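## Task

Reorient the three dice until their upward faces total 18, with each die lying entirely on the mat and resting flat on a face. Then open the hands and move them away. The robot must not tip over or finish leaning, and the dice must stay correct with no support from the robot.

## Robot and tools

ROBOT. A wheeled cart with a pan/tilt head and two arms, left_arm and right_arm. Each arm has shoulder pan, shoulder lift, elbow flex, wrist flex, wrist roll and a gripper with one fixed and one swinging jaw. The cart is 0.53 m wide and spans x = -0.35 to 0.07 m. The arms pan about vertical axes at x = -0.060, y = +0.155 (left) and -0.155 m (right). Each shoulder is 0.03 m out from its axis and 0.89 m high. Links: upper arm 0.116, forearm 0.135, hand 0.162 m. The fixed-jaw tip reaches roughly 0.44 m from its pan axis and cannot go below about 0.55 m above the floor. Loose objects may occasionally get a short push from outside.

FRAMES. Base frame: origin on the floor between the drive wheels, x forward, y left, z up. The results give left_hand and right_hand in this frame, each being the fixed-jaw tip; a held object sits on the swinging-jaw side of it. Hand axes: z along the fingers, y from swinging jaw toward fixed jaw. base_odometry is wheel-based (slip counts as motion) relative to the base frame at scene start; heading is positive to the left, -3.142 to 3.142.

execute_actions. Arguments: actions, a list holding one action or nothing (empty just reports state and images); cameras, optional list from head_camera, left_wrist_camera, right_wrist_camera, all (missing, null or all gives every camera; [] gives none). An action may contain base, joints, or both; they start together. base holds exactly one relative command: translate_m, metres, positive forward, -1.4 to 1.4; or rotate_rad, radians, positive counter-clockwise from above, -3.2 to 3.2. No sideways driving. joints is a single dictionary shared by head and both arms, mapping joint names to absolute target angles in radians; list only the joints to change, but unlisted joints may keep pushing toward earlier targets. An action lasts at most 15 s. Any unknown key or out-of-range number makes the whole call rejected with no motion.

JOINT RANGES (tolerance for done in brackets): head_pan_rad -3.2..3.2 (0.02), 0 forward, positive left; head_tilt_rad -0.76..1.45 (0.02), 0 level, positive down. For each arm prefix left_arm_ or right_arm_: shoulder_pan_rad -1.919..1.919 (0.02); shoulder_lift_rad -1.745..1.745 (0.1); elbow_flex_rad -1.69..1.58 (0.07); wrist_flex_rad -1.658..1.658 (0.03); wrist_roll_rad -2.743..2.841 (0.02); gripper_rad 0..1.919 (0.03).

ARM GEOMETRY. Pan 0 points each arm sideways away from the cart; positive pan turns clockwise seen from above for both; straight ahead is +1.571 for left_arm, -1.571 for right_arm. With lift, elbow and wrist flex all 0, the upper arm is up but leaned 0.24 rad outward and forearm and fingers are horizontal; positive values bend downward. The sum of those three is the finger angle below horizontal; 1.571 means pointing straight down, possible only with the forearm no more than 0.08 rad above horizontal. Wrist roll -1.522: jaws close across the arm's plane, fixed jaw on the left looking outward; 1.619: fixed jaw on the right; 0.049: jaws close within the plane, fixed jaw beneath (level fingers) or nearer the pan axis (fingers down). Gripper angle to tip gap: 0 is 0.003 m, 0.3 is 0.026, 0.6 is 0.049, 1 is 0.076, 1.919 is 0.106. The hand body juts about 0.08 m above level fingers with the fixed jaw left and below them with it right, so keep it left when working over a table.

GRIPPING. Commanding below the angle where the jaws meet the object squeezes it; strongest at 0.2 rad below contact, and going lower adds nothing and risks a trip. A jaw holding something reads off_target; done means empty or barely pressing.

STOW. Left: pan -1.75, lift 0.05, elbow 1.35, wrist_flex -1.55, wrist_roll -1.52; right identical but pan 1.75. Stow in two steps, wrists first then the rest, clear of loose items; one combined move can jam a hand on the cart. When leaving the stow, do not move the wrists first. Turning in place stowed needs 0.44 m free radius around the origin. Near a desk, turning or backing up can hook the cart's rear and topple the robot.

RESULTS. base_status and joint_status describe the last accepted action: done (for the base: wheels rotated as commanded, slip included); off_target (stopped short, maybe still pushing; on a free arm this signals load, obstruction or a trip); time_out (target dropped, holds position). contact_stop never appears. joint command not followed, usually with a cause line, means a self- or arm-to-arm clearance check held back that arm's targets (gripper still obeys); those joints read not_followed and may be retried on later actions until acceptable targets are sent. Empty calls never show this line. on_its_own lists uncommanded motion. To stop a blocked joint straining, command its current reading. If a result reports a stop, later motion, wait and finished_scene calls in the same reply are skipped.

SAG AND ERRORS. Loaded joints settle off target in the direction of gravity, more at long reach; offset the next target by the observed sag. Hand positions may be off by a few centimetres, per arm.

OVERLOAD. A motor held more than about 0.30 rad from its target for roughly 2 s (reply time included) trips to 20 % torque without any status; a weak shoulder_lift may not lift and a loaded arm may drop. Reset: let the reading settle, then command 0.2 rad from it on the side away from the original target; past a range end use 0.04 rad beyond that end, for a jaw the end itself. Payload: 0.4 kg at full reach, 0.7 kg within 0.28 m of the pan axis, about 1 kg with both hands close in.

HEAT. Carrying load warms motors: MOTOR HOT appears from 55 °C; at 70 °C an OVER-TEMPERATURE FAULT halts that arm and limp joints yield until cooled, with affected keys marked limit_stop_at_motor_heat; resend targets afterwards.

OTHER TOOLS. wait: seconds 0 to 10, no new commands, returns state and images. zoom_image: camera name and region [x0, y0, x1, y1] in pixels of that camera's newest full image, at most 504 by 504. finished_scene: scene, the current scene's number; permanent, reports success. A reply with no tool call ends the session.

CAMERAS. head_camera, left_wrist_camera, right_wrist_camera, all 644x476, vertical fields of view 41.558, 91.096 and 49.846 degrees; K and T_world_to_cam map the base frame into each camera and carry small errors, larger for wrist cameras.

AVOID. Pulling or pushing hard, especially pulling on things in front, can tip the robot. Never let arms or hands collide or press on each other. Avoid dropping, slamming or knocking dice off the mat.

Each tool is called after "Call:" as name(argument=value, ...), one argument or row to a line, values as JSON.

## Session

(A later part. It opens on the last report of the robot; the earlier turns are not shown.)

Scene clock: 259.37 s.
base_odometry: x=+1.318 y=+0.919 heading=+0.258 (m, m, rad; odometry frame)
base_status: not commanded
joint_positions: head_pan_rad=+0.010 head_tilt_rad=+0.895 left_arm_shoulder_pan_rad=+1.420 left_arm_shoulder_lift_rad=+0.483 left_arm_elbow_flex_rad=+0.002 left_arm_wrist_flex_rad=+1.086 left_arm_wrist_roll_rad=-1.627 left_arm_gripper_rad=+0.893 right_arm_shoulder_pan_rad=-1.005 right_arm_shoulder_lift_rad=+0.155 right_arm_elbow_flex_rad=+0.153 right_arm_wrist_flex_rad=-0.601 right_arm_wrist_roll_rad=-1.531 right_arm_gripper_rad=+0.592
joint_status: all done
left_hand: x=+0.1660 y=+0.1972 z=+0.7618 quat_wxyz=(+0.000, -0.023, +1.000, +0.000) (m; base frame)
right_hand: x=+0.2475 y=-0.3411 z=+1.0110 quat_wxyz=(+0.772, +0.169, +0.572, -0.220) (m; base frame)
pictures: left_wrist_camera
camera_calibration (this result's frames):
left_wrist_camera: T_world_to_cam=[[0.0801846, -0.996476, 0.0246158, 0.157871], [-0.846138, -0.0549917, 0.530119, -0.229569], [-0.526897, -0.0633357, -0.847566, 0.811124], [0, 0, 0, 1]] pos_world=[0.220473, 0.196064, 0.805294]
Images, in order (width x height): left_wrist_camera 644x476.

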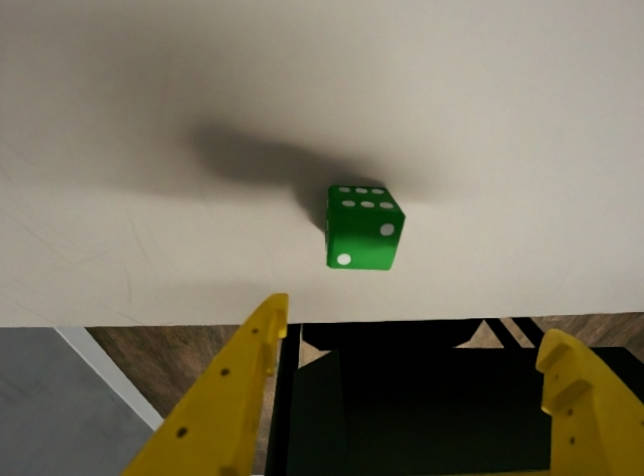

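Call:
execute_actions(
  actions=[
    {"joints":{"left_arm_shoulder_pan_rad":1.39}},
  ],
  cameras=[],
)

Call:
execute_actions(
  actions=[
    {"joints":{"left_arm_shoulder_lift_rad":0.665,"left_arm_elbow_flex_rad":0.01,"left_arm_wrist_flex_rad":0.87,"left_arm_gripper_rad":0.85}},
  ],
  cameras=["left_wrist_camera"],
)

Call:
execute_actions(
  actions=[
    {"joints":{"left_arm_gripper_rad":0.12}},
  ],
  cameras=["left_wrist_camera"],
)

Scene clock: 265.63 s.
base_odometry: x=+1.318 y=+0.919 heading=+0.258 (m, m, rad; odometry frame)
base_status: not commanded
joint_positions: head_pan_rad=+0.010 head_tilt_rad=+0.895 left_arm_shoulder_pan_rad=+1.397 left_arm_shoulder_lift_rad=+0.483 left_arm_elbow_flex_rad=+0.002 left_arm_wrist_flex_rad=+1.086 left_arm_wrist_roll_rad=-1.627 left_arm_gripper_rad=+0.893 right_arm_shoulder_pan_rad=-1.005 right_arm_shoulder_lift_rad=+0.155 right_arm_elbow_flex_rad=+0.153 right_arm_wrist_flex_rad=-0.601 right_arm_wrist_roll_rad=-1.531 right_arm_gripper_rad=+0.592
joint_status: all done
left_hand: x=+0.1649 y=+0.2023 z=+0.7618 quat_wxyz=(+0.000, -0.035, +0.999, +0.000) (m; base frame)
right_hand: x=+0.2475 y=-0.3411 z=+1.0110 quat_wxyz=(+0.772, +0.169, +0.572, -0.220) (m; base frame)
pictures: none
No camera images: the call's "cameras" was empty. Leave "cameras" out to get every camera's image.

Scene clock: 266.53 s.
base_odometry: x=+1.318 y=+0.919 heading=+0.258 (m, m, rad; odometry frame)
base_status: not commanded
joint_positions: head_pan_rad=+0.010 head_tilt_rad=+0.895 left_arm_shoulder_pan_rad=+1.397 left_arm_shoulder_lift_rad=+0.681 left_arm_elbow_flex_rad=+0.010 left_arm_wrist_flex_rad=+0.877 left_arm_wrist_roll_rad=-1.627 left_arm_gripper_rad=+0.857 right_arm_shoulder_pan_rad=-1.005 right_arm_shoulder_lift_rad=+0.155 right_arm_elbow_flex_rad=+0.153 right_arm_wrist_flex_rad=-0.601 right_arm_wrist_roll_rad=-1.531 right_arm_gripper_rad=+0.592
joint_status: all done
left_hand: x=+0.1665 y=+0.2026 z=+0.7213 quat_wxyz=(+0.001, -0.035, +0.999, +0.000) (m; base frame)
right_hand: x=+0.2475 y=-0.3411 z=+1.0110 quat_wxyz=(+0.772, +0.169, +0.572, -0.220) (m; base frame)
pictures: left_wrist_camera
camera_calibration (this result's frames):
left_wrist_camera: T_world_to_cam=[[0.103016, -0.99438, 0.0243992, 0.160195], [-0.846247, -0.0747257, 0.527524, -0.20151], [-0.522737, -0.0749911, -0.849189, 0.780272], [0, 0, 0, 1]] pos_world=[0.220847, 0.202751, 0.764992]
Images, in order (width x height): left_wrist_camera 644x476.

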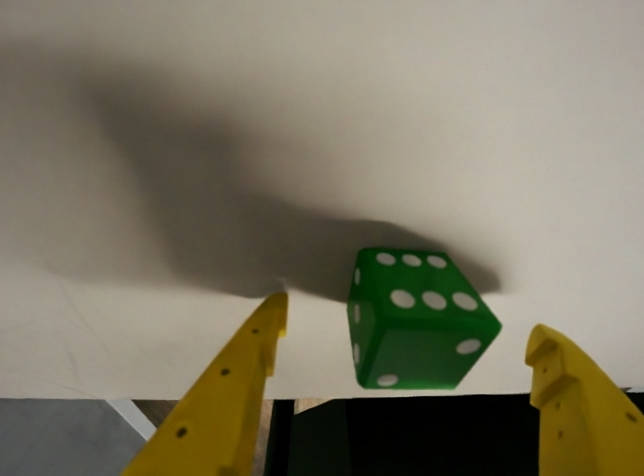

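Scene clock: 267.43 s.
base_odometry: x=+1.318 y=+0.919 heading=+0.258 (m, m, rad; odometry frame)
base_status: not commanded
joint_positions: head_pan_rad=+0.010 head_tilt_rad=+0.895 left_arm_shoulder_pan_rad=+1.397 left_arm_shoulder_lift_rad=+0.681 left_arm_elbow_flex_rad=+0.010 left_arm_wrist_flex_rad=+0.877 left_arm_wrist_roll_rad=-1.627 left_arm_gripper_rad=+0.296 right_arm_shoulder_pan_rad=-1.005 right_arm_shoulder_lift_rad=+0.155 right_arm_elbow_flex_rad=+0.153 right_arm_wrist_flex_rad=-0.601 right_arm_wrist_roll_rad=-1.531 right_arm_gripper_rad=+0.592
joint_status: left_arm_gripper_rad off_target (ended at +0.296, target +0.120)
left_hand: x=+0.1665 y=+0.2026 z=+0.7213 quat_wxyz=(+0.001, -0.035, +0.999, +0.000) (m; base frame)
right_hand: x=+0.2475 y=-0.3411 z=+1.0110 quat_wxyz=(+0.772, +0.169, +0.572, -0.220) (m; base frame)
pictures: left_wrist_camera
camera_calibration (this result's frames):
left_wrist_camera: T_world_to_cam=[[0.103016, -0.99438, 0.0243992, 0.160195], [-0.846247, -0.0747257, 0.527524, -0.20151], [-0.522737, -0.0749911, -0.849189, 0.780272], [0, 0, 0, 1]] pos_world=[0.220847, 0.202751, 0.764992]
Images, in order (width x height): left_wrist_camera 644x476.

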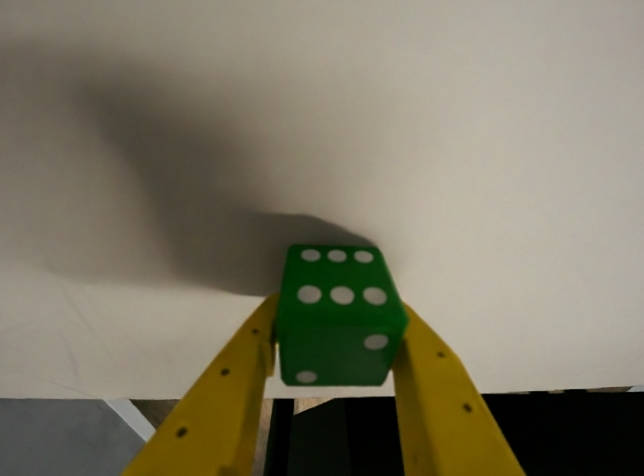

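Call:
execute_actions(
  actions=[
    {"joints":{"left_arm_shoulder_lift_rad":0.35,"left_arm_elbow_flex_rad":-0.1,"left_arm_wrist_flex_rad":1.2}},
  ],
  cameras=[],
)

Call:
execute_actions(
  actions=[
    {"joints":{"left_arm_wrist_roll_rad":-1.55,"left_arm_wrist_flex_rad":-0.3,"left_arm_shoulder_pan_rad":1.7,"left_arm_elbow_flex_rad":0.2,"left_arm_shoulder_lift_rad":0.3},"base":{"translate_m":-0.55}},
  ],
  cameras=[],
)

Call:
execute_actions(
  actions=[
    {"base":{"rotate_rad":-0.43}},
  ],
  cameras=[],
)

Call:
execute_actions(
  actions=[
    {"base":{"translate_m":0.49}},
  ],
  cameras=["head_camera"],
)

Scene clock: 285.90 s.
base_odometry: x=+1.318 y=+0.919 heading=+0.258 (m, m, rad; odometry frame)
base_status: not commanded
joint_positions: head_pan_rad=+0.010 head_tilt_rad=+0.895 left_arm_shoulder_pan_rad=+1.397 left_arm_shoulder_lift_rad=+0.402 left_arm_elbow_flex_rad=-0.068 left_arm_wrist_flex_rad=+1.195 left_arm_wrist_roll_rad=-1.627 left_arm_gripper_rad=+0.296 right_arm_shoulder_pan_rad=-1.005 right_arm_shoulder_lift_rad=+0.155 right_arm_elbow_flex_rad=+0.153 right_arm_wrist_flex_rad=-0.601 right_arm_wrist_roll_rad=-1.531 right_arm_gripper_rad=+0.592
joint_status: all done
left_hand: x=+0.1719 y=+0.2036 z=+0.7870 quat_wxyz=(+0.021, -0.035, +0.999, +0.003) (m; base frame)
right_hand: x=+0.2475 y=-0.3411 z=+1.0110 quat_wxyz=(+0.772, +0.169, +0.572, -0.220) (m; base frame)
pictures: none
No camera images: the call's "cameras" was empty. Leave "cameras" out to get every camera's image.

Scene clock: 289.50 s.
base_odometry: x=+0.786 y=+0.778 heading=+0.262 (m, m, rad; odometry frame)
base_status: done
joint_positions: head_pan_rad=+0.010 head_tilt_rad=+0.895 left_arm_shoulder_pan_rad=+1.693 left_arm_shoulder_lift_rad=+0.351 left_arm_elbow_flex_rad=+0.203 left_arm_wrist_flex_rad=-0.286 left_arm_wrist_roll_rad=-1.558 left_arm_gripper_rad=+0.296 right_arm_shoulder_pan_rad=-1.005 right_arm_shoulder_lift_rad=+0.155 right_arm_elbow_flex_rad=+0.153 right_arm_wrist_flex_rad=-0.601 right_arm_wrist_roll_rad=-1.531 right_arm_gripper_rad=+0.592
joint_status: all done
left_hand: x=+0.3058 y=+0.1179 z=+0.8808 quat_wxyz=(+0.605, +0.063, +0.793, -0.026) (m; base frame)
right_hand: x=+0.2475 y=-0.3411 z=+1.0110 quat_wxyz=(+0.772, +0.169, +0.572, -0.220) (m; base frame)
pictures: none
No camera images: the call's "cameras" was empty. Leave "cameras" out to get every camera's image.

Scene clock: 290.77 s.
base_odometry: x=+0.785 y=+0.778 heading=-0.167 (m, m, rad; odometry frame)
base_status: done
joint_positions: head_pan_rad=+0.010 head_tilt_rad=+0.895 left_arm_shoulder_pan_rad=+1.694 left_arm_shoulder_lift_rad=+0.351 left_arm_elbow_flex_rad=+0.203 left_arm_wrist_flex_rad=-0.286 left_arm_wrist_roll_rad=-1.558 left_arm_gripper_rad=+0.296 right_arm_shoulder_pan_rad=-1.005 right_arm_shoulder_lift_rad=+0.155 right_arm_elbow_flex_rad=+0.153 right_arm_wrist_flex_rad=-0.601 right_arm_wrist_roll_rad=-1.531 right_arm_gripper_rad=+0.592
joint_status: not commanded
left_hand: x=+0.3058 y=+0.1173 z=+0.8808 quat_wxyz=(+0.605, +0.063, +0.793, -0.027) (m; base frame)
right_hand: x=+0.2475 y=-0.3411 z=+1.0110 quat_wxyz=(+0.772, +0.169, +0.572, -0.220) (m; base frame)
pictures: none
No camera images: the call's "cameras" was empty. Leave "cameras" out to get every camera's image.

Scene clock: 294.13 s.
base_odometry: x=+1.268 y=+0.695 heading=-0.168 (m, m, rad; odometry frame)
base_status: done
joint_positions: head_pan_rad=+0.010 head_tilt_rad=+0.895 left_arm_shoulder_pan_rad=+1.694 left_arm_shoulder_lift_rad=+0.351 left_arm_elbow_flex_rad=+0.203 left_arm_wrist_flex_rad=-0.286 left_arm_wrist_roll_rad=-1.558 left_arm_gripper_rad=+0.296 right_arm_shoulder_pan_rad=-1.005 right_arm_shoulder_lift_rad=+0.155 right_arm_elbow_flex_rad=+0.153 right_arm_wrist_flex_rad=-0.601 right_arm_wrist_roll_rad=-1.531 right_arm_gripper_rad=+0.592
joint_status: not commanded
left_hand: x=+0.3058 y=+0.1173 z=+0.8808 quat_wxyz=(+0.605, +0.063, +0.793, -0.027) (m; base frame)
right_hand: x=+0.2475 y=-0.3411 z=+1.0110 quat_wxyz=(+0.772, +0.169, +0.572, -0.220) (m; base frame)
pictures: head_camera
camera_calibration (this result's frames):
head_camera: T_world_to_cam=[[0.0688085, -0.997455, -0.0186736, 0.0212097], [-0.770081, -0.0412051, -0.636614, 0.738035], [0.634225, 0.0581846, -0.770956, 0.908109], [0, 0, 0, 1]] pos_world=[-0.00905833, -0.0012715, 1.17035]
Images, in order (width x height): head_camera 644x476.

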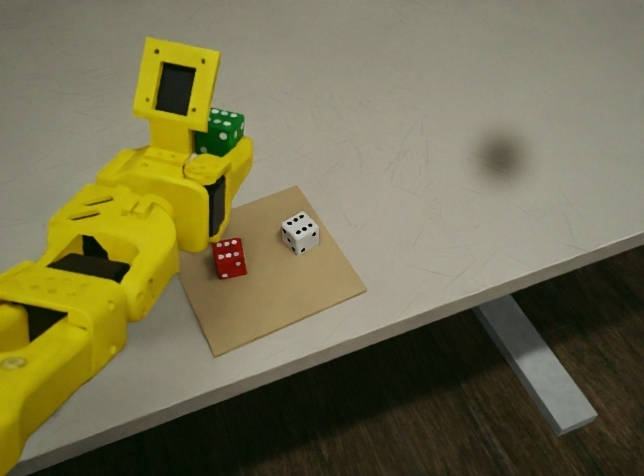

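Call:
execute_actions(
  actions=[
    {"base":{"translate_m":0.04},"joints":{"left_arm_shoulder_pan_rad":1.84}},
  ],
  cameras=[],
)

Call:
execute_actions(
  actions=[
    {"joints":{"left_arm_shoulder_lift_rad":1.0,"left_arm_elbow_flex_rad":0.15,"left_arm_wrist_flex_rad":-1.06}},
  ],
  cameras=["head_camera","left_wrist_camera"],
)

Scene clock: 307.90 s.
base_odometry: x=+1.308 y=+0.688 heading=-0.168 (m, m, rad; odometry frame)
base_status: done
joint_positions: head_pan_rad=+0.010 head_tilt_rad=+0.895 left_arm_shoulder_pan_rad=+1.834 left_arm_shoulder_lift_rad=+0.351 left_arm_elbow_flex_rad=+0.203 left_arm_wrist_flex_rad=-0.286 left_arm_wrist_roll_rad=-1.558 left_arm_gripper_rad=+0.296 right_arm_shoulder_pan_rad=-1.005 right_arm_shoulder_lift_rad=+0.155 right_arm_elbow_flex_rad=+0.153 right_arm_wrist_flex_rad=-0.601 right_arm_wrist_roll_rad=-1.531 right_arm_gripper_rad=+0.592
joint_status: all done
left_hand: x=+0.2970 y=+0.0668 z=+0.8808 quat_wxyz=(+0.602, +0.118, +0.787, -0.069) (m; base frame)
right_hand: x=+0.2475 y=-0.3411 z=+1.0110 quat_wxyz=(+0.772, +0.169, +0.572, -0.220) (m; base frame)
pictures: none
No camera images: the call's "cameras" was empty. Leave "cameras" out to get every camera's image.

Scene clock: 309.20 s.
base_odometry: x=+1.308 y=+0.688 heading=-0.168 (m, m, rad; odometry frame)
base_status: not commanded
joint_positions: head_pan_rad=+0.010 head_tilt_rad=+0.895 left_arm_shoulder_pan_rad=+1.834 left_arm_shoulder_lift_rad=+1.020 left_arm_elbow_flex_rad=+0.180 left_arm_wrist_flex_rad=-1.045 left_arm_wrist_roll_rad=-1.558 left_arm_gripper_rad=+0.296 right_arm_shoulder_pan_rad=-1.005 right_arm_shoulder_lift_rad=+0.155 right_arm_elbow_flex_rad=+0.153 right_arm_wrist_flex_rad=-0.601 right_arm_wrist_roll_rad=-1.531 right_arm_gripper_rad=+0.592
joint_status: all done
left_hand: x=+0.2831 y=+0.0705 z=+0.7803 quat_wxyz=(+0.646, +0.113, +0.751, -0.074) (m; base frame)
right_hand: x=+0.2475 y=-0.3411 z=+1.0110 quat_wxyz=(+0.772, +0.169, +0.572, -0.220) (m; base frame)
pictures: head_camera, left_wrist_camera
camera_calibration (this result's frames):
head_camera: T_world_to_cam=[[0.0688085, -0.997455, -0.0186736, 0.0212097], [-0.770081, -0.0412051, -0.636614, 0.738035], [0.634225, 0.0581846, -0.770956, 0.908109], [0, 0, 0, 1]] pos_world=[-0.00905832, -0.0012715, 1.17035]
left_wrist_camera: T_world_to_cam=[[-0.283801, -0.958881, 0.00218965, 0.139741], [-0.628302, 0.184233, -0.75584, 0.777663], [0.724357, -0.215884, -0.654752, 0.386634], [0, 0, 0, 1]] pos_world=[0.248204, 0.0741914, 0.840633]
Images, in order (width x height): head_camera 644x476, left_wrist_camera 644x476.

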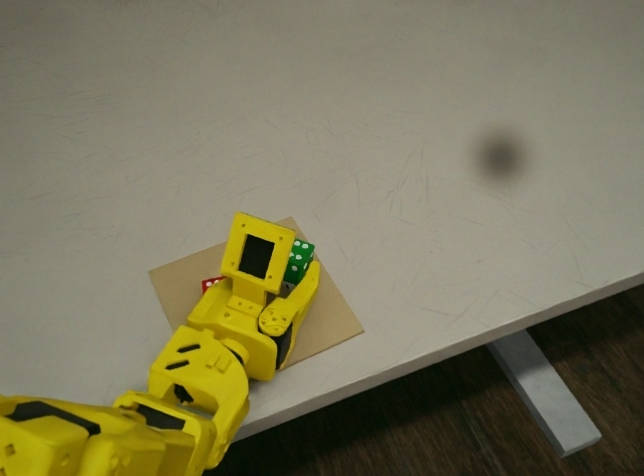

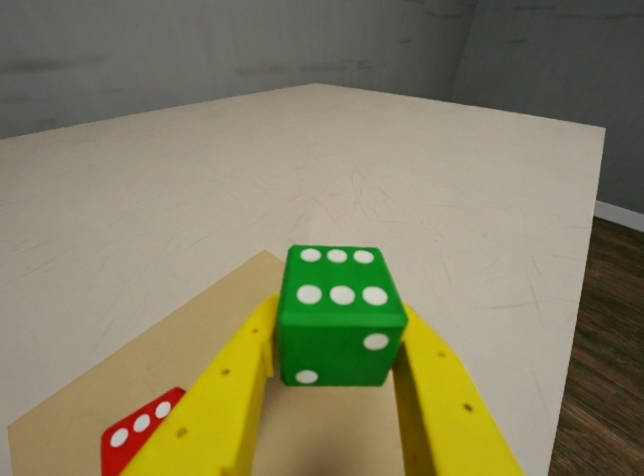

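Call:
execute_actions(
  actions=[],
)

Scene clock: 321.87 s.
base_odometry: x=+1.308 y=+0.688 heading=-0.168 (m, m, rad; odometry frame)
base_status: not commanded
joint_positions: head_pan_rad=+0.010 head_tilt_rad=+0.895 left_arm_shoulder_pan_rad=+1.834 left_arm_shoulder_lift_rad=+1.020 left_arm_elbow_flex_rad=+0.180 left_arm_wrist_flex_rad=-1.045 left_arm_wrist_roll_rad=-1.558 left_arm_gripper_rad=+0.296 right_arm_shoulder_pan_rad=-1.005 right_arm_shoulder_lift_rad=+0.155 right_arm_elbow_flex_rad=+0.153 right_arm_wrist_flex_rad=-0.601 right_arm_wrist_roll_rad=-1.531 right_arm_gripper_rad=+0.592
joint_status: all done
left_hand: x=+0.2831 y=+0.0705 z=+0.7803 quat_wxyz=(+0.646, +0.113, +0.751, -0.074) (m; base frame)
right_hand: x=+0.2475 y=-0.3411 z=+1.0110 quat_wxyz=(+0.772, +0.169, +0.572, -0.220) (m; base frame)
pictures: head_camera, left_wrist_camera, right_wrist_camera
camera_calibration (this result's frames):
head_camera: T_world_to_cam=[[0.0688084, -0.997455, -0.0186736, 0.0212097], [-0.770081, -0.041205, -0.636615, 0.738035], [0.634225, 0.0581846, -0.770956, 0.908109], [0, 0, 0, 1]] pos_world=[-0.00905833, -0.0012715, 1.17035]
left_wrist_camera: T_world_to_cam=[[-0.283801, -0.958881, 0.00218965, 0.139741], [-0.628302, 0.184233, -0.75584, 0.777663], [0.724357, -0.215884, -0.654752, 0.386634], [0, 0, 0, 1]] pos_world=[0.248204, 0.0741914, 0.840633]
right_wrist_camera: T_world_to_cam=[[-0.577421, -0.81643, 0.00522774, -0.153876], [-0.199421, 0.134826, -0.970594, 1.09913], [0.791717, -0.561484, -0.240664, -0.0815881], [0, 0, 0, 1]] pos_world=[0.194933, -0.319631, 1.04798]
Images, in order (width x height): head_camera 644x476, left_wrist_camera 644x476, right_wrist_camera 644x476.

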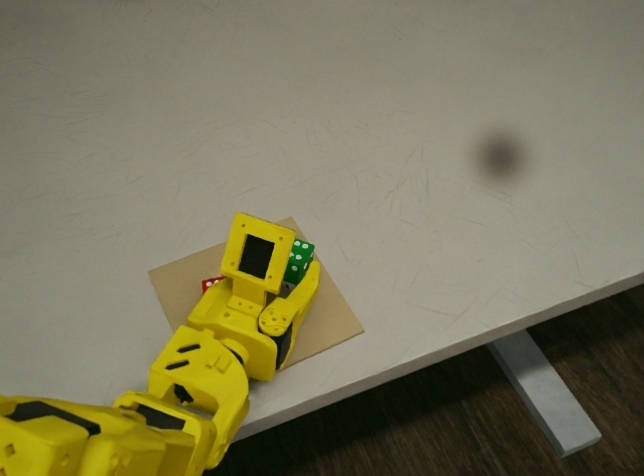

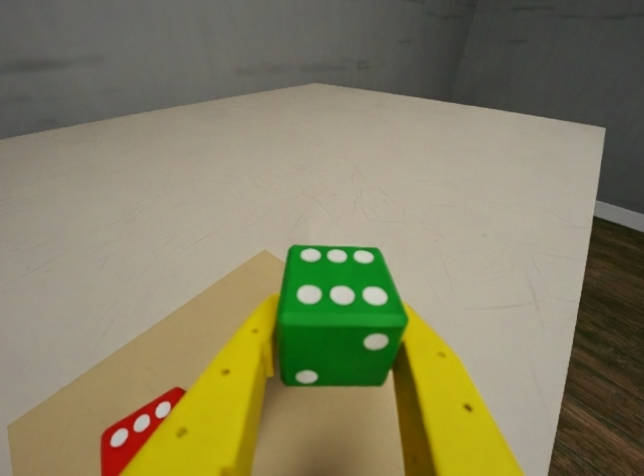

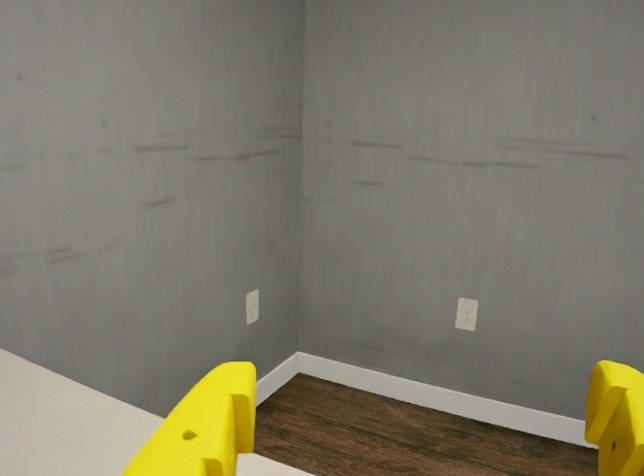

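Call:
execute_actions(
  actions=[
    {"base":{"translate_m":-0.05}},
  ],
  cameras=["head_camera","left_wrist_camera"],
)

Call:
execute_actions(
  actions=[
    {"joints":{"left_arm_shoulder_lift_rad":1.12,"left_arm_wrist_flex_rad":-1.04}},
  ],
  cameras=["head_camera","left_wrist_camera"],
)

Scene clock: 331.87 s.
base_odometry: x=+1.259 y=+0.697 heading=-0.169 (m, m, rad; odometry frame)
base_status: done
joint_positions: head_pan_rad=+0.010 head_tilt_rad=+0.895 left_arm_shoulder_pan_rad=+1.834 left_arm_shoulder_lift_rad=+1.020 left_arm_elbow_flex_rad=+0.179 left_arm_wrist_flex_rad=-1.045 left_arm_wrist_roll_rad=-1.558 left_arm_gripper_rad=+0.296 right_arm_shoulder_pan_rad=-1.005 right_arm_shoulder_lift_rad=+0.155 right_arm_elbow_flex_rad=+0.153 right_arm_wrist_flex_rad=-0.601 right_arm_wrist_roll_rad=-1.531 right_arm_gripper_rad=+0.592
joint_status: not commanded
left_hand: x=+0.2833 y=+0.0705 z=+0.7807 quat_wxyz=(+0.646, +0.113, +0.751, -0.074) (m; base frame)
right_hand: x=+0.2475 y=-0.3411 z=+1.0110 quat_wxyz=(+0.772, +0.169, +0.572, -0.220) (m; base frame)
pictures: head_camera, left_wrist_camera
camera_calibration (this result's frames):
head_camera: T_world_to_cam=[[0.0688085, -0.997455, -0.0186736, 0.0212097], [-0.770081, -0.0412051, -0.636614, 0.738035], [0.634225, 0.0581846, -0.770956, 0.908109], [0, 0, 0, 1]] pos_world=[-0.00905833, -0.0012715, 1.17035]
left_wrist_camera: T_world_to_cam=[[-0.283804, -0.95888, 0.00215202, 0.139776], [-0.627182, 0.183932, -0.756844, 0.778545], [0.725326, -0.216145, -0.653592, 0.385514], [0, 0, 0, 1]] pos_world=[0.248335, 0.0741562, 0.840905]
Images, in order (width x height): head_camera 644x476, left_wrist_camera 644x476.

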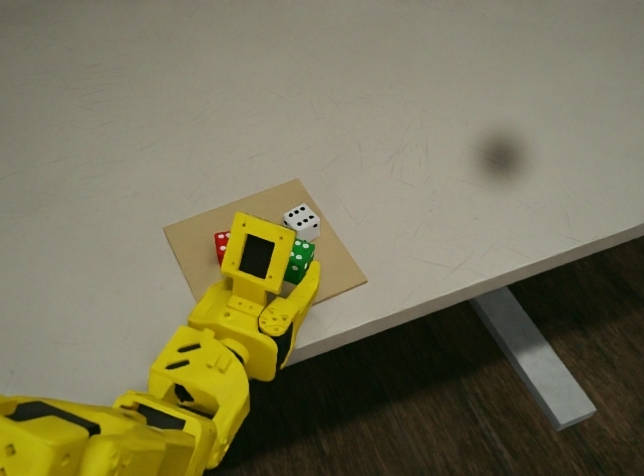

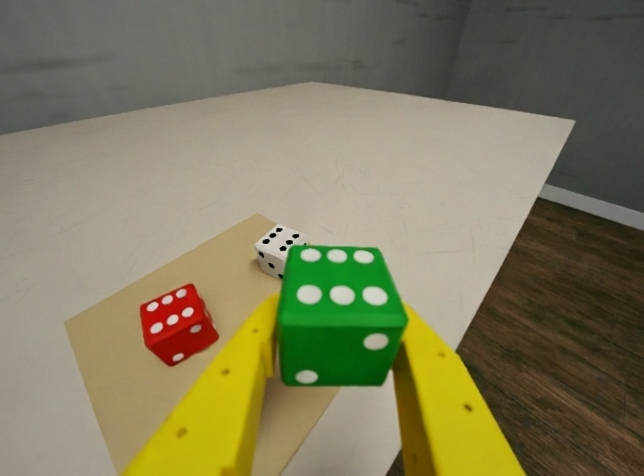

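Scene clock: 332.57 s.
base_odometry: x=+1.259 y=+0.697 heading=-0.169 (m, m, rad; odometry frame)
base_status: not commanded
joint_positions: head_pan_rad=+0.010 head_tilt_rad=+0.895 left_arm_shoulder_pan_rad=+1.834 left_arm_shoulder_lift_rad=+1.140 left_arm_elbow_flex_rad=+0.177 left_arm_wrist_flex_rad=-1.040 left_arm_wrist_roll_rad=-1.558 left_arm_gripper_rad=+0.296 right_arm_shoulder_pan_rad=-1.005 right_arm_shoulder_lift_rad=+0.155 right_arm_elbow_flex_rad=+0.153 right_arm_wrist_flex_rad=-0.601 right_arm_wrist_roll_rad=-1.531 right_arm_gripper_rad=+0.592
joint_status: all done
left_hand: x=+0.2681 y=+0.0746 z=+0.7425 quat_wxyz=(+0.599, +0.119, +0.789, -0.068) (m; base frame)
right_hand: x=+0.2475 y=-0.3411 z=+1.0110 quat_wxyz=(+0.772, +0.169, +0.572, -0.220) (m; base frame)
pictures: head_camera, left_wrist_camera
camera_calibration (this result's frames):
head_camera: T_world_to_cam=[[0.0688084, -0.997455, -0.0186736, 0.0212097], [-0.770081, -0.041205, -0.636615, 0.738035], [0.634225, 0.0581846, -0.770956, 0.908109], [0, 0, 0, 1]] pos_world=[-0.00905833, -0.00127151, 1.17035]
left_wrist_camera: T_world_to_cam=[[-0.283372, -0.958996, 0.00513841, 0.137146], [-0.711891, 0.206759, -0.671164, 0.69674], [0.642582, -0.193847, -0.741291, 0.458136], [0, 0, 0, 1]] pos_world=[0.240477, 0.0762738, 0.806535]
Images, in order (width x height): head_camera 644x476, left_wrist_camera 644x476.

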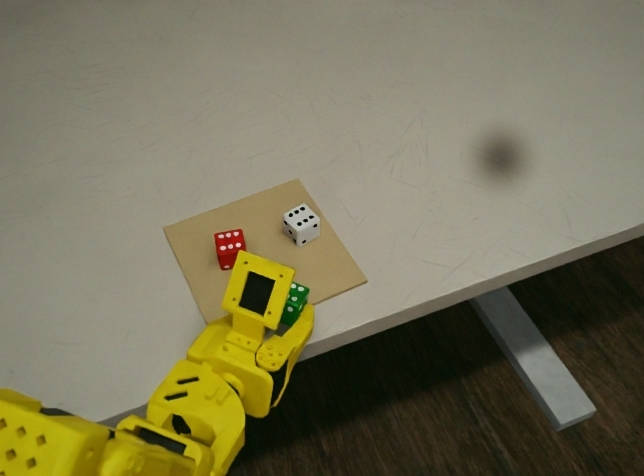

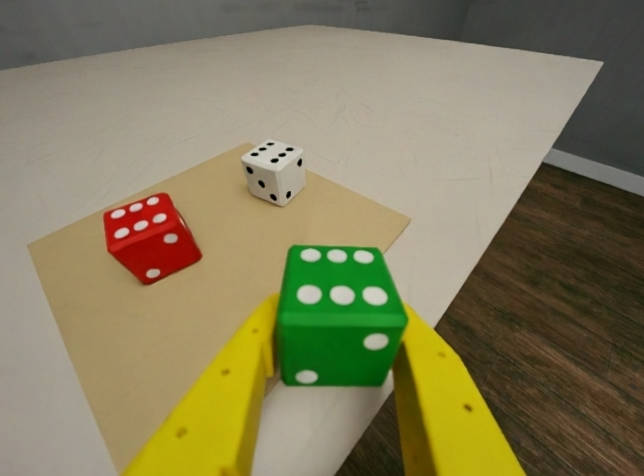

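Call:
execute_actions(
  actions=[
    {"base":{"translate_m":0.04}},
  ],
  cameras=[],
)

Call:
execute_actions(
  actions=[
    {"joints":{"left_arm_shoulder_lift_rad":1.17,"left_arm_wrist_flex_rad":-1.03}},
  ],
  cameras=["head_camera","left_wrist_camera"],
)

Scene clock: 338.27 s.
base_odometry: x=+1.299 y=+0.690 heading=-0.169 (m, m, rad; odometry frame)
base_status: done
joint_positions: head_pan_rad=+0.010 head_tilt_rad=+0.895 left_arm_shoulder_pan_rad=+1.834 left_arm_shoulder_lift_rad=+1.140 left_arm_elbow_flex_rad=+0.176 left_arm_wrist_flex_rad=-1.040 left_arm_wrist_roll_rad=-1.558 left_arm_gripper_rad=+0.296 right_arm_shoulder_pan_rad=-1.005 right_arm_shoulder_lift_rad=+0.155 right_arm_elbow_flex_rad=+0.153 right_arm_wrist_flex_rad=-0.601 right_arm_wrist_roll_rad=-1.531 right_arm_gripper_rad=+0.592
joint_status: not commanded
left_hand: x=+0.2683 y=+0.0745 z=+0.7428 quat_wxyz=(+0.600, +0.119, +0.789, -0.068) (m; base frame)
right_hand: x=+0.2475 y=-0.3411 z=+1.0110 quat_wxyz=(+0.772, +0.169, +0.572, -0.220) (m; base frame)
pictures: none
No camera images: the call's "cameras" was empty. Leave "cameras" out to get every camera's image.

Scene clock: 338.83 s.
base_odometry: x=+1.299 y=+0.690 heading=-0.169 (m, m, rad; odometry frame)
base_status: not commanded
joint_positions: head_pan_rad=+0.010 head_tilt_rad=+0.895 left_arm_shoulder_pan_rad=+1.834 left_arm_shoulder_lift_rad=+1.186 left_arm_elbow_flex_rad=+0.174 left_arm_wrist_flex_rad=-1.031 left_arm_wrist_roll_rad=-1.558 left_arm_gripper_rad=+0.296 right_arm_shoulder_pan_rad=-1.005 right_arm_shoulder_lift_rad=+0.155 right_arm_elbow_flex_rad=+0.153 right_arm_wrist_flex_rad=-0.601 right_arm_wrist_roll_rad=-1.531 right_arm_gripper_rad=+0.592
joint_status: all done
left_hand: x=+0.2611 y=+0.0765 z=+0.7277 quat_wxyz=(+0.578, +0.121, +0.804, -0.066) (m; base frame)
right_hand: x=+0.2475 y=-0.3411 z=+1.0110 quat_wxyz=(+0.772, +0.169, +0.572, -0.220) (m; base frame)
pictures: head_camera, left_wrist_camera
camera_calibration (this result's frames):
head_camera: T_world_to_cam=[[0.0688085, -0.997455, -0.0186735, 0.0212096], [-0.77008, -0.0412051, -0.636615, 0.738035], [0.634225, 0.0581846, -0.770956, 0.908109], [0, 0, 0, 1]] pos_world=[-0.00905833, -0.0012715, 1.17035]
left_wrist_camera: T_world_to_cam=[[-0.283082, -0.959075, 0.0063868, 0.136071], [-0.744702, 0.215601, -0.631613, 0.660569], [0.604387, -0.183554, -0.775257, 0.485898], [0, 0, 0, 1]] pos_world=[0.236776, 0.0772712, 0.793052]
Images, in order (width x height): head_camera 644x476, left_wrist_camera 644x476.

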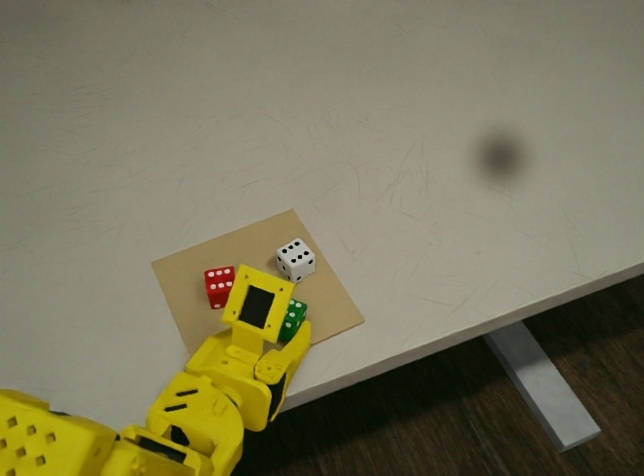

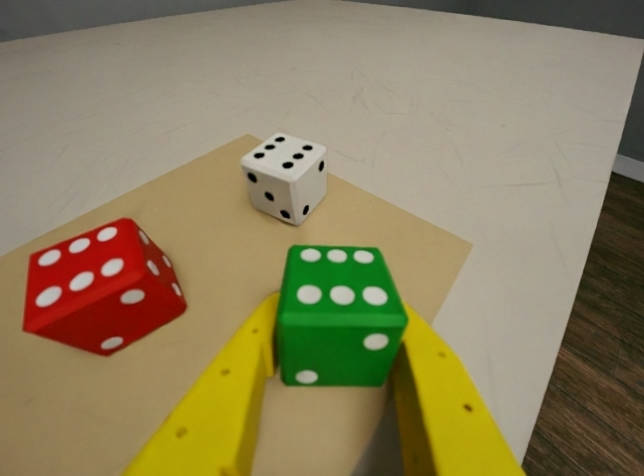

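Call:
execute_actions(
  actions=[
    {"base":{"translate_m":0.015}},
  ],
  cameras=[],
)

Call:
execute_actions(
  actions=[
    {"joints":{"left_arm_shoulder_lift_rad":1.185}},
  ],
  cameras=[],
)

Call:
execute_actions(
  actions=[
    {"joints":{"left_arm_gripper_rad":0.6}},
  ],
  cameras=["left_wrist_camera"],
)

Call:
execute_actions(
  actions=[
    {"base":{"translate_m":-0.03},"joints":{"left_arm_shoulder_lift_rad":1.0}},
  ],
  cameras=["head_camera","left_wrist_camera"],
)

Scene clock: 347.03 s.
base_odometry: x=+1.314 y=+0.687 heading=-0.169 (m, m, rad; odometry frame)
base_status: done
joint_positions: head_pan_rad=+0.010 head_tilt_rad=+0.895 left_arm_shoulder_pan_rad=+1.836 left_arm_shoulder_lift_rad=+1.186 left_arm_elbow_flex_rad=+0.171 left_arm_wrist_flex_rad=-1.031 left_arm_wrist_roll_rad=-1.558 left_arm_gripper_rad=+0.296 right_arm_shoulder_pan_rad=-1.005 right_arm_shoulder_lift_rad=+0.155 right_arm_elbow_flex_rad=+0.153 right_arm_wrist_flex_rad=-0.601 right_arm_wrist_roll_rad=-1.531 right_arm_gripper_rad=+0.592
joint_status: not commanded
left_hand: x=+0.2615 y=+0.0758 z=+0.7282 quat_wxyz=(+0.579, +0.122, +0.803, -0.067) (m; base frame)
right_hand: x=+0.2475 y=-0.3411 z=+1.0110 quat_wxyz=(+0.772, +0.169, +0.572, -0.220) (m; base frame)
pictures: none
No camera images: the call's "cameras" was empty. Leave "cameras" out to get every camera's image.

Scene clock: 347.47 s.
base_odometry: x=+1.314 y=+0.687 heading=-0.169 (m, m, rad; odometry frame)
base_status: not commanded
joint_positions: head_pan_rad=+0.010 head_tilt_rad=+0.895 left_arm_shoulder_pan_rad=+1.836 left_arm_shoulder_lift_rad=+1.192 left_arm_elbow_flex_rad=+0.168 left_arm_wrist_flex_rad=-1.031 left_arm_wrist_roll_rad=-1.558 left_arm_gripper_rad=+0.296 right_arm_shoulder_pan_rad=-1.005 right_arm_shoulder_lift_rad=+0.155 right_arm_elbow_flex_rad=+0.153 right_arm_wrist_flex_rad=-0.601 right_arm_wrist_roll_rad=-1.531 right_arm_gripper_rad=+0.592
joint_status: all done
left_hand: x=+0.2611 y=+0.0759 z=+0.7270 quat_wxyz=(+0.578, +0.122, +0.804, -0.066) (m; base frame)
right_hand: x=+0.2475 y=-0.3411 z=+1.0110 quat_wxyz=(+0.772, +0.169, +0.572, -0.220) (m; base frame)
pictures: none
No camera images: the call's "cameras" was empty. Leave "cameras" out to get every camera's image.

Scene clock: 348.23 s.
base_odometry: x=+1.314 y=+0.687 heading=-0.169 (m, m, rad; odometry frame)
base_status: not commanded
joint_positions: head_pan_rad=+0.010 head_tilt_rad=+0.895 left_arm_shoulder_pan_rad=+1.836 left_arm_shoulder_lift_rad=+1.197 left_arm_elbow_flex_rad=+0.166 left_arm_wrist_flex_rad=-1.031 left_arm_wrist_roll_rad=-1.558 left_arm_gripper_rad=+0.591 right_arm_shoulder_pan_rad=-1.005 right_arm_shoulder_lift_rad=+0.155 right_arm_elbow_flex_rad=+0.153 right_arm_wrist_flex_rad=-0.601 right_arm_wrist_roll_rad=-1.531 right_arm_gripper_rad=+0.592
joint_status: all done
left_hand: x=+0.2606 y=+0.0761 z=+0.7259 quat_wxyz=(+0.577, +0.122, +0.805, -0.066) (m; base frame)
right_hand: x=+0.2475 y=-0.3411 z=+1.0110 quat_wxyz=(+0.772, +0.169, +0.572, -0.220) (m; base frame)
pictures: left_wrist_camera
camera_calibration (this result's frames):
left_wrist_camera: T_world_to_cam=[[-0.284534, -0.958644, 0.00645972, 0.13586], [-0.746237, 0.217249, -0.629232, 0.65769], [0.601806, -0.183858, -0.777191, 0.486831], [0, 0, 0, 1]] pos_world=[0.236471, 0.0768663, 0.791323]
Images, in order (width x height): left_wrist_camera 644x476.

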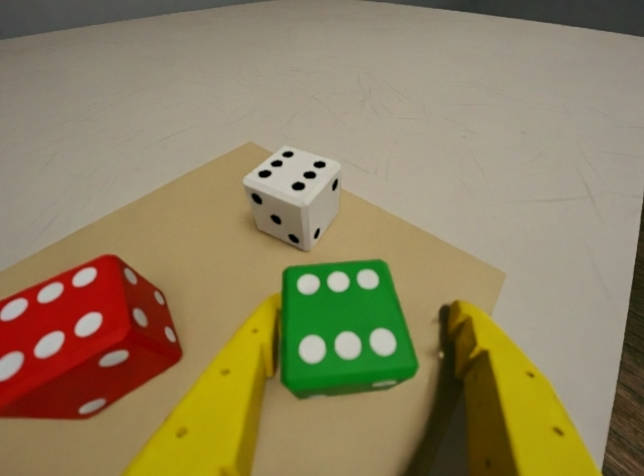

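Scene clock: 349.13 s.
base_odometry: x=+1.284 y=+0.692 heading=-0.169 (m, m, rad; odometry frame)
base_status: done
joint_positions: head_pan_rad=+0.010 head_tilt_rad=+0.895 left_arm_shoulder_pan_rad=+1.836 left_arm_shoulder_lift_rad=+1.057 left_arm_elbow_flex_rad=+0.166 left_arm_wrist_flex_rad=-1.031 left_arm_wrist_roll_rad=-1.558 left_arm_gripper_rad=+0.593 right_arm_shoulder_pan_rad=-1.005 right_arm_shoulder_lift_rad=+0.155 right_arm_elbow_flex_rad=+0.153 right_arm_wrist_flex_rad=-0.601 right_arm_wrist_roll_rad=-1.531 right_arm_gripper_rad=+0.592
joint_status: all done
left_hand: x=+0.2804 y=+0.0707 z=+0.7692 quat_wxyz=(+0.632, +0.116, +0.763, -0.073) (m; base frame)
right_hand: x=+0.2475 y=-0.3411 z=+1.0110 quat_wxyz=(+0.772, +0.169, +0.572, -0.220) (m; base frame)
pictures: head_camera, left_wrist_camera
camera_calibration (this result's frames):
head_camera: T_world_to_cam=[[0.068808, -0.997455, -0.0186752, 0.0212115], [-0.770098, -0.0412053, -0.636593, 0.73801], [0.634204, 0.0581844, -0.770974, 0.908128], [0, 0, 0, 1]] pos_world=[-0.00905779, -0.0012715, 1.17035]
left_wrist_camera: T_world_to_cam=[[-0.285178, -0.95847, 0.00309087, 0.138826], [-0.654441, 0.192361, -0.731234, 0.755354], [0.700271, -0.210555, -0.682119, 0.408782], [0, 0, 0, 1]] pos_world=[0.247667, 0.0738308, 0.83075]
Images, in order (width x height): head_camera 644x476, left_wrist_camera 644x476.

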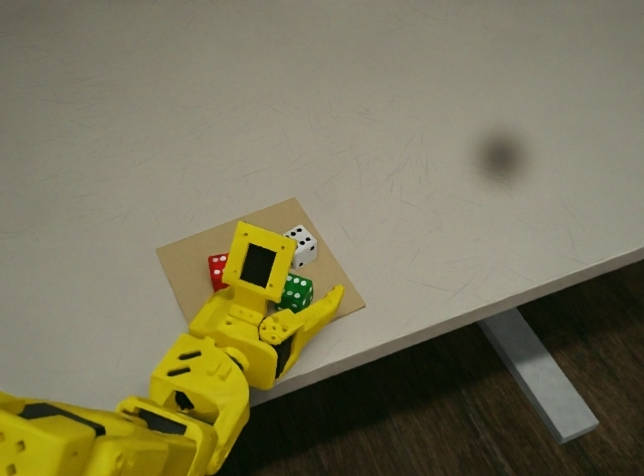

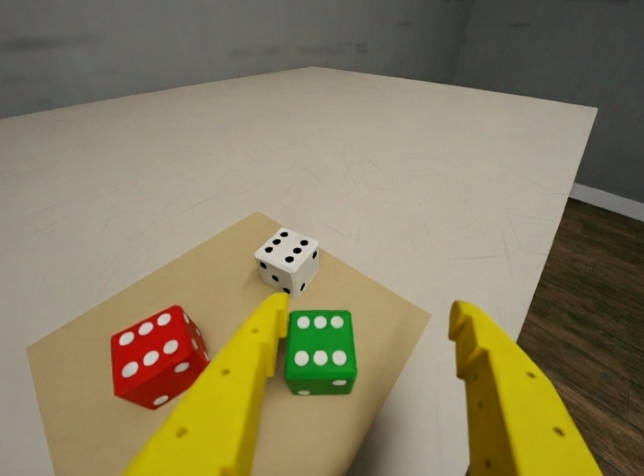

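Call:
execute_actions(
  actions=[
    {"base":{"translate_m":-0.15},"joints":{"left_arm_shoulder_lift_rad":0.3,"left_arm_wrist_flex_rad":-0.6}},
  ],
  cameras=["head_camera"],
)

Call:
zoom_image(
  camera="head_camera",
  region=[100,0,420,240],
)

Scene clock: 354.67 s.
base_odometry: x=+1.136 y=+0.718 heading=-0.169 (m, m, rad; odometry frame)
base_status: done
joint_positions: head_pan_rad=+0.010 head_tilt_rad=+0.895 left_arm_shoulder_pan_rad=+1.836 left_arm_shoulder_lift_rad=+0.355 left_arm_elbow_flex_rad=+0.166 left_arm_wrist_flex_rad=-0.600 left_arm_wrist_roll_rad=-1.558 left_arm_gripper_rad=+0.593 right_arm_shoulder_pan_rad=-1.005 right_arm_shoulder_lift_rad=+0.155 right_arm_elbow_flex_rad=+0.153 right_arm_wrist_flex_rad=-0.601 right_arm_wrist_roll_rad=-1.531 right_arm_gripper_rad=+0.592
joint_status: all done
left_hand: x=+0.3043 y=+0.0642 z=+0.9400 quat_wxyz=(+0.730, +0.102, +0.671, -0.084) (m; base frame)
right_hand: x=+0.2475 y=-0.3411 z=+1.0110 quat_wxyz=(+0.772, +0.169, +0.572, -0.220) (m; base frame)
pictures: head_camera
camera_calibration (this result's frames):
head_camera: T_world_to_cam=[[0.0688079, -0.997455, -0.0186757, 0.021212], [-0.770103, -0.0412054, -0.636587, 0.738002], [0.634198, 0.0581844, -0.770979, 0.908134], [0, 0, 0, 1]] pos_world=[-0.00905764, -0.00127149, 1.17035]
Images, in order (width x height): head_camera 644x476.

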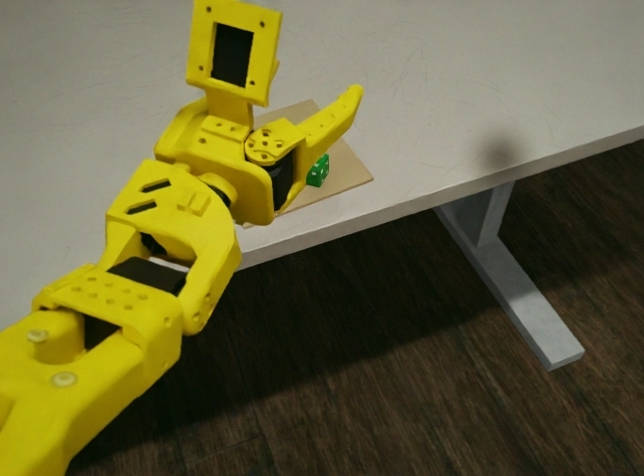

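Region (100, 0, 420, 240) of head_camera's 644x476 image, scaled by 1.575; it fills the top 378 rows of this view, and the rest is white.

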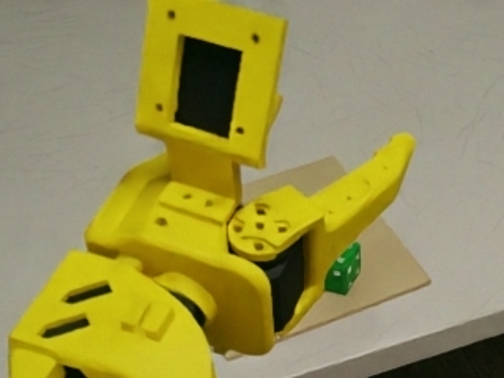

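Call:
execute_actions(
  actions=[
    {"joints":{"left_arm_shoulder_pan_rad":0.7,"head_tilt_rad":0.75}},
  ],
  cameras=["head_camera"],
)

Call:
zoom_image(
  camera="head_camera",
  region=[130,120,450,360],
)

Scene clock: 359.90 s.
base_odometry: x=+1.136 y=+0.718 heading=-0.169 (m, m, rad; odometry frame)
base_status: not commanded
joint_positions: head_pan_rad=+0.010 head_tilt_rad=+0.765 left_arm_shoulder_pan_rad=+0.705 left_arm_shoulder_lift_rad=+0.355 left_arm_elbow_flex_rad=+0.166 left_arm_wrist_flex_rad=-0.600 left_arm_wrist_roll_rad=-1.558 left_arm_gripper_rad=+0.593 right_arm_shoulder_pan_rad=-1.005 right_arm_shoulder_lift_rad=+0.155 right_arm_elbow_flex_rad=+0.153 right_arm_wrist_flex_rad=-0.601 right_arm_wrist_roll_rad=-1.531 right_arm_gripper_rad=+0.592
joint_status: all done
left_hand: x=+0.1774 y=+0.4459 z=+0.9400 quat_wxyz=(+0.661, -0.274, +0.621, +0.320) (m; base frame)
right_hand: x=+0.2475 y=-0.3411 z=+1.0110 quat_wxyz=(+0.772, +0.169, +0.572, -0.220) (m; base frame)
pictures: head_camera
camera_calibration (this result's frames):
head_camera: T_world_to_cam=[[0.070737, -0.997436, -0.010841, 0.0122851], [-0.68069, -0.0403236, -0.731461, 0.851404], [0.729148, 0.0591207, -0.681797, 0.809949], [0, 0, 0, 1]] pos_world=[-0.011899, -0.00129951, 1.17512]
Images, in order (width x height): head_camera 644x476.

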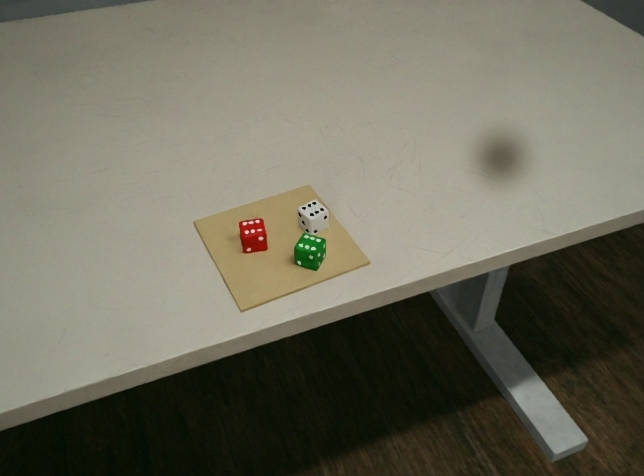

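Region (130, 120, 450, 360) of head_camera's 644x476 image, scaled by 1.575; it fills the top 378 rows of this view, and the rest is white.

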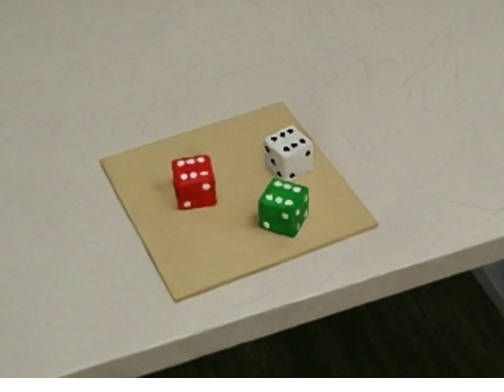

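Call:
finished_scene(
  scene=2,
)

The scene is finished: the task was done.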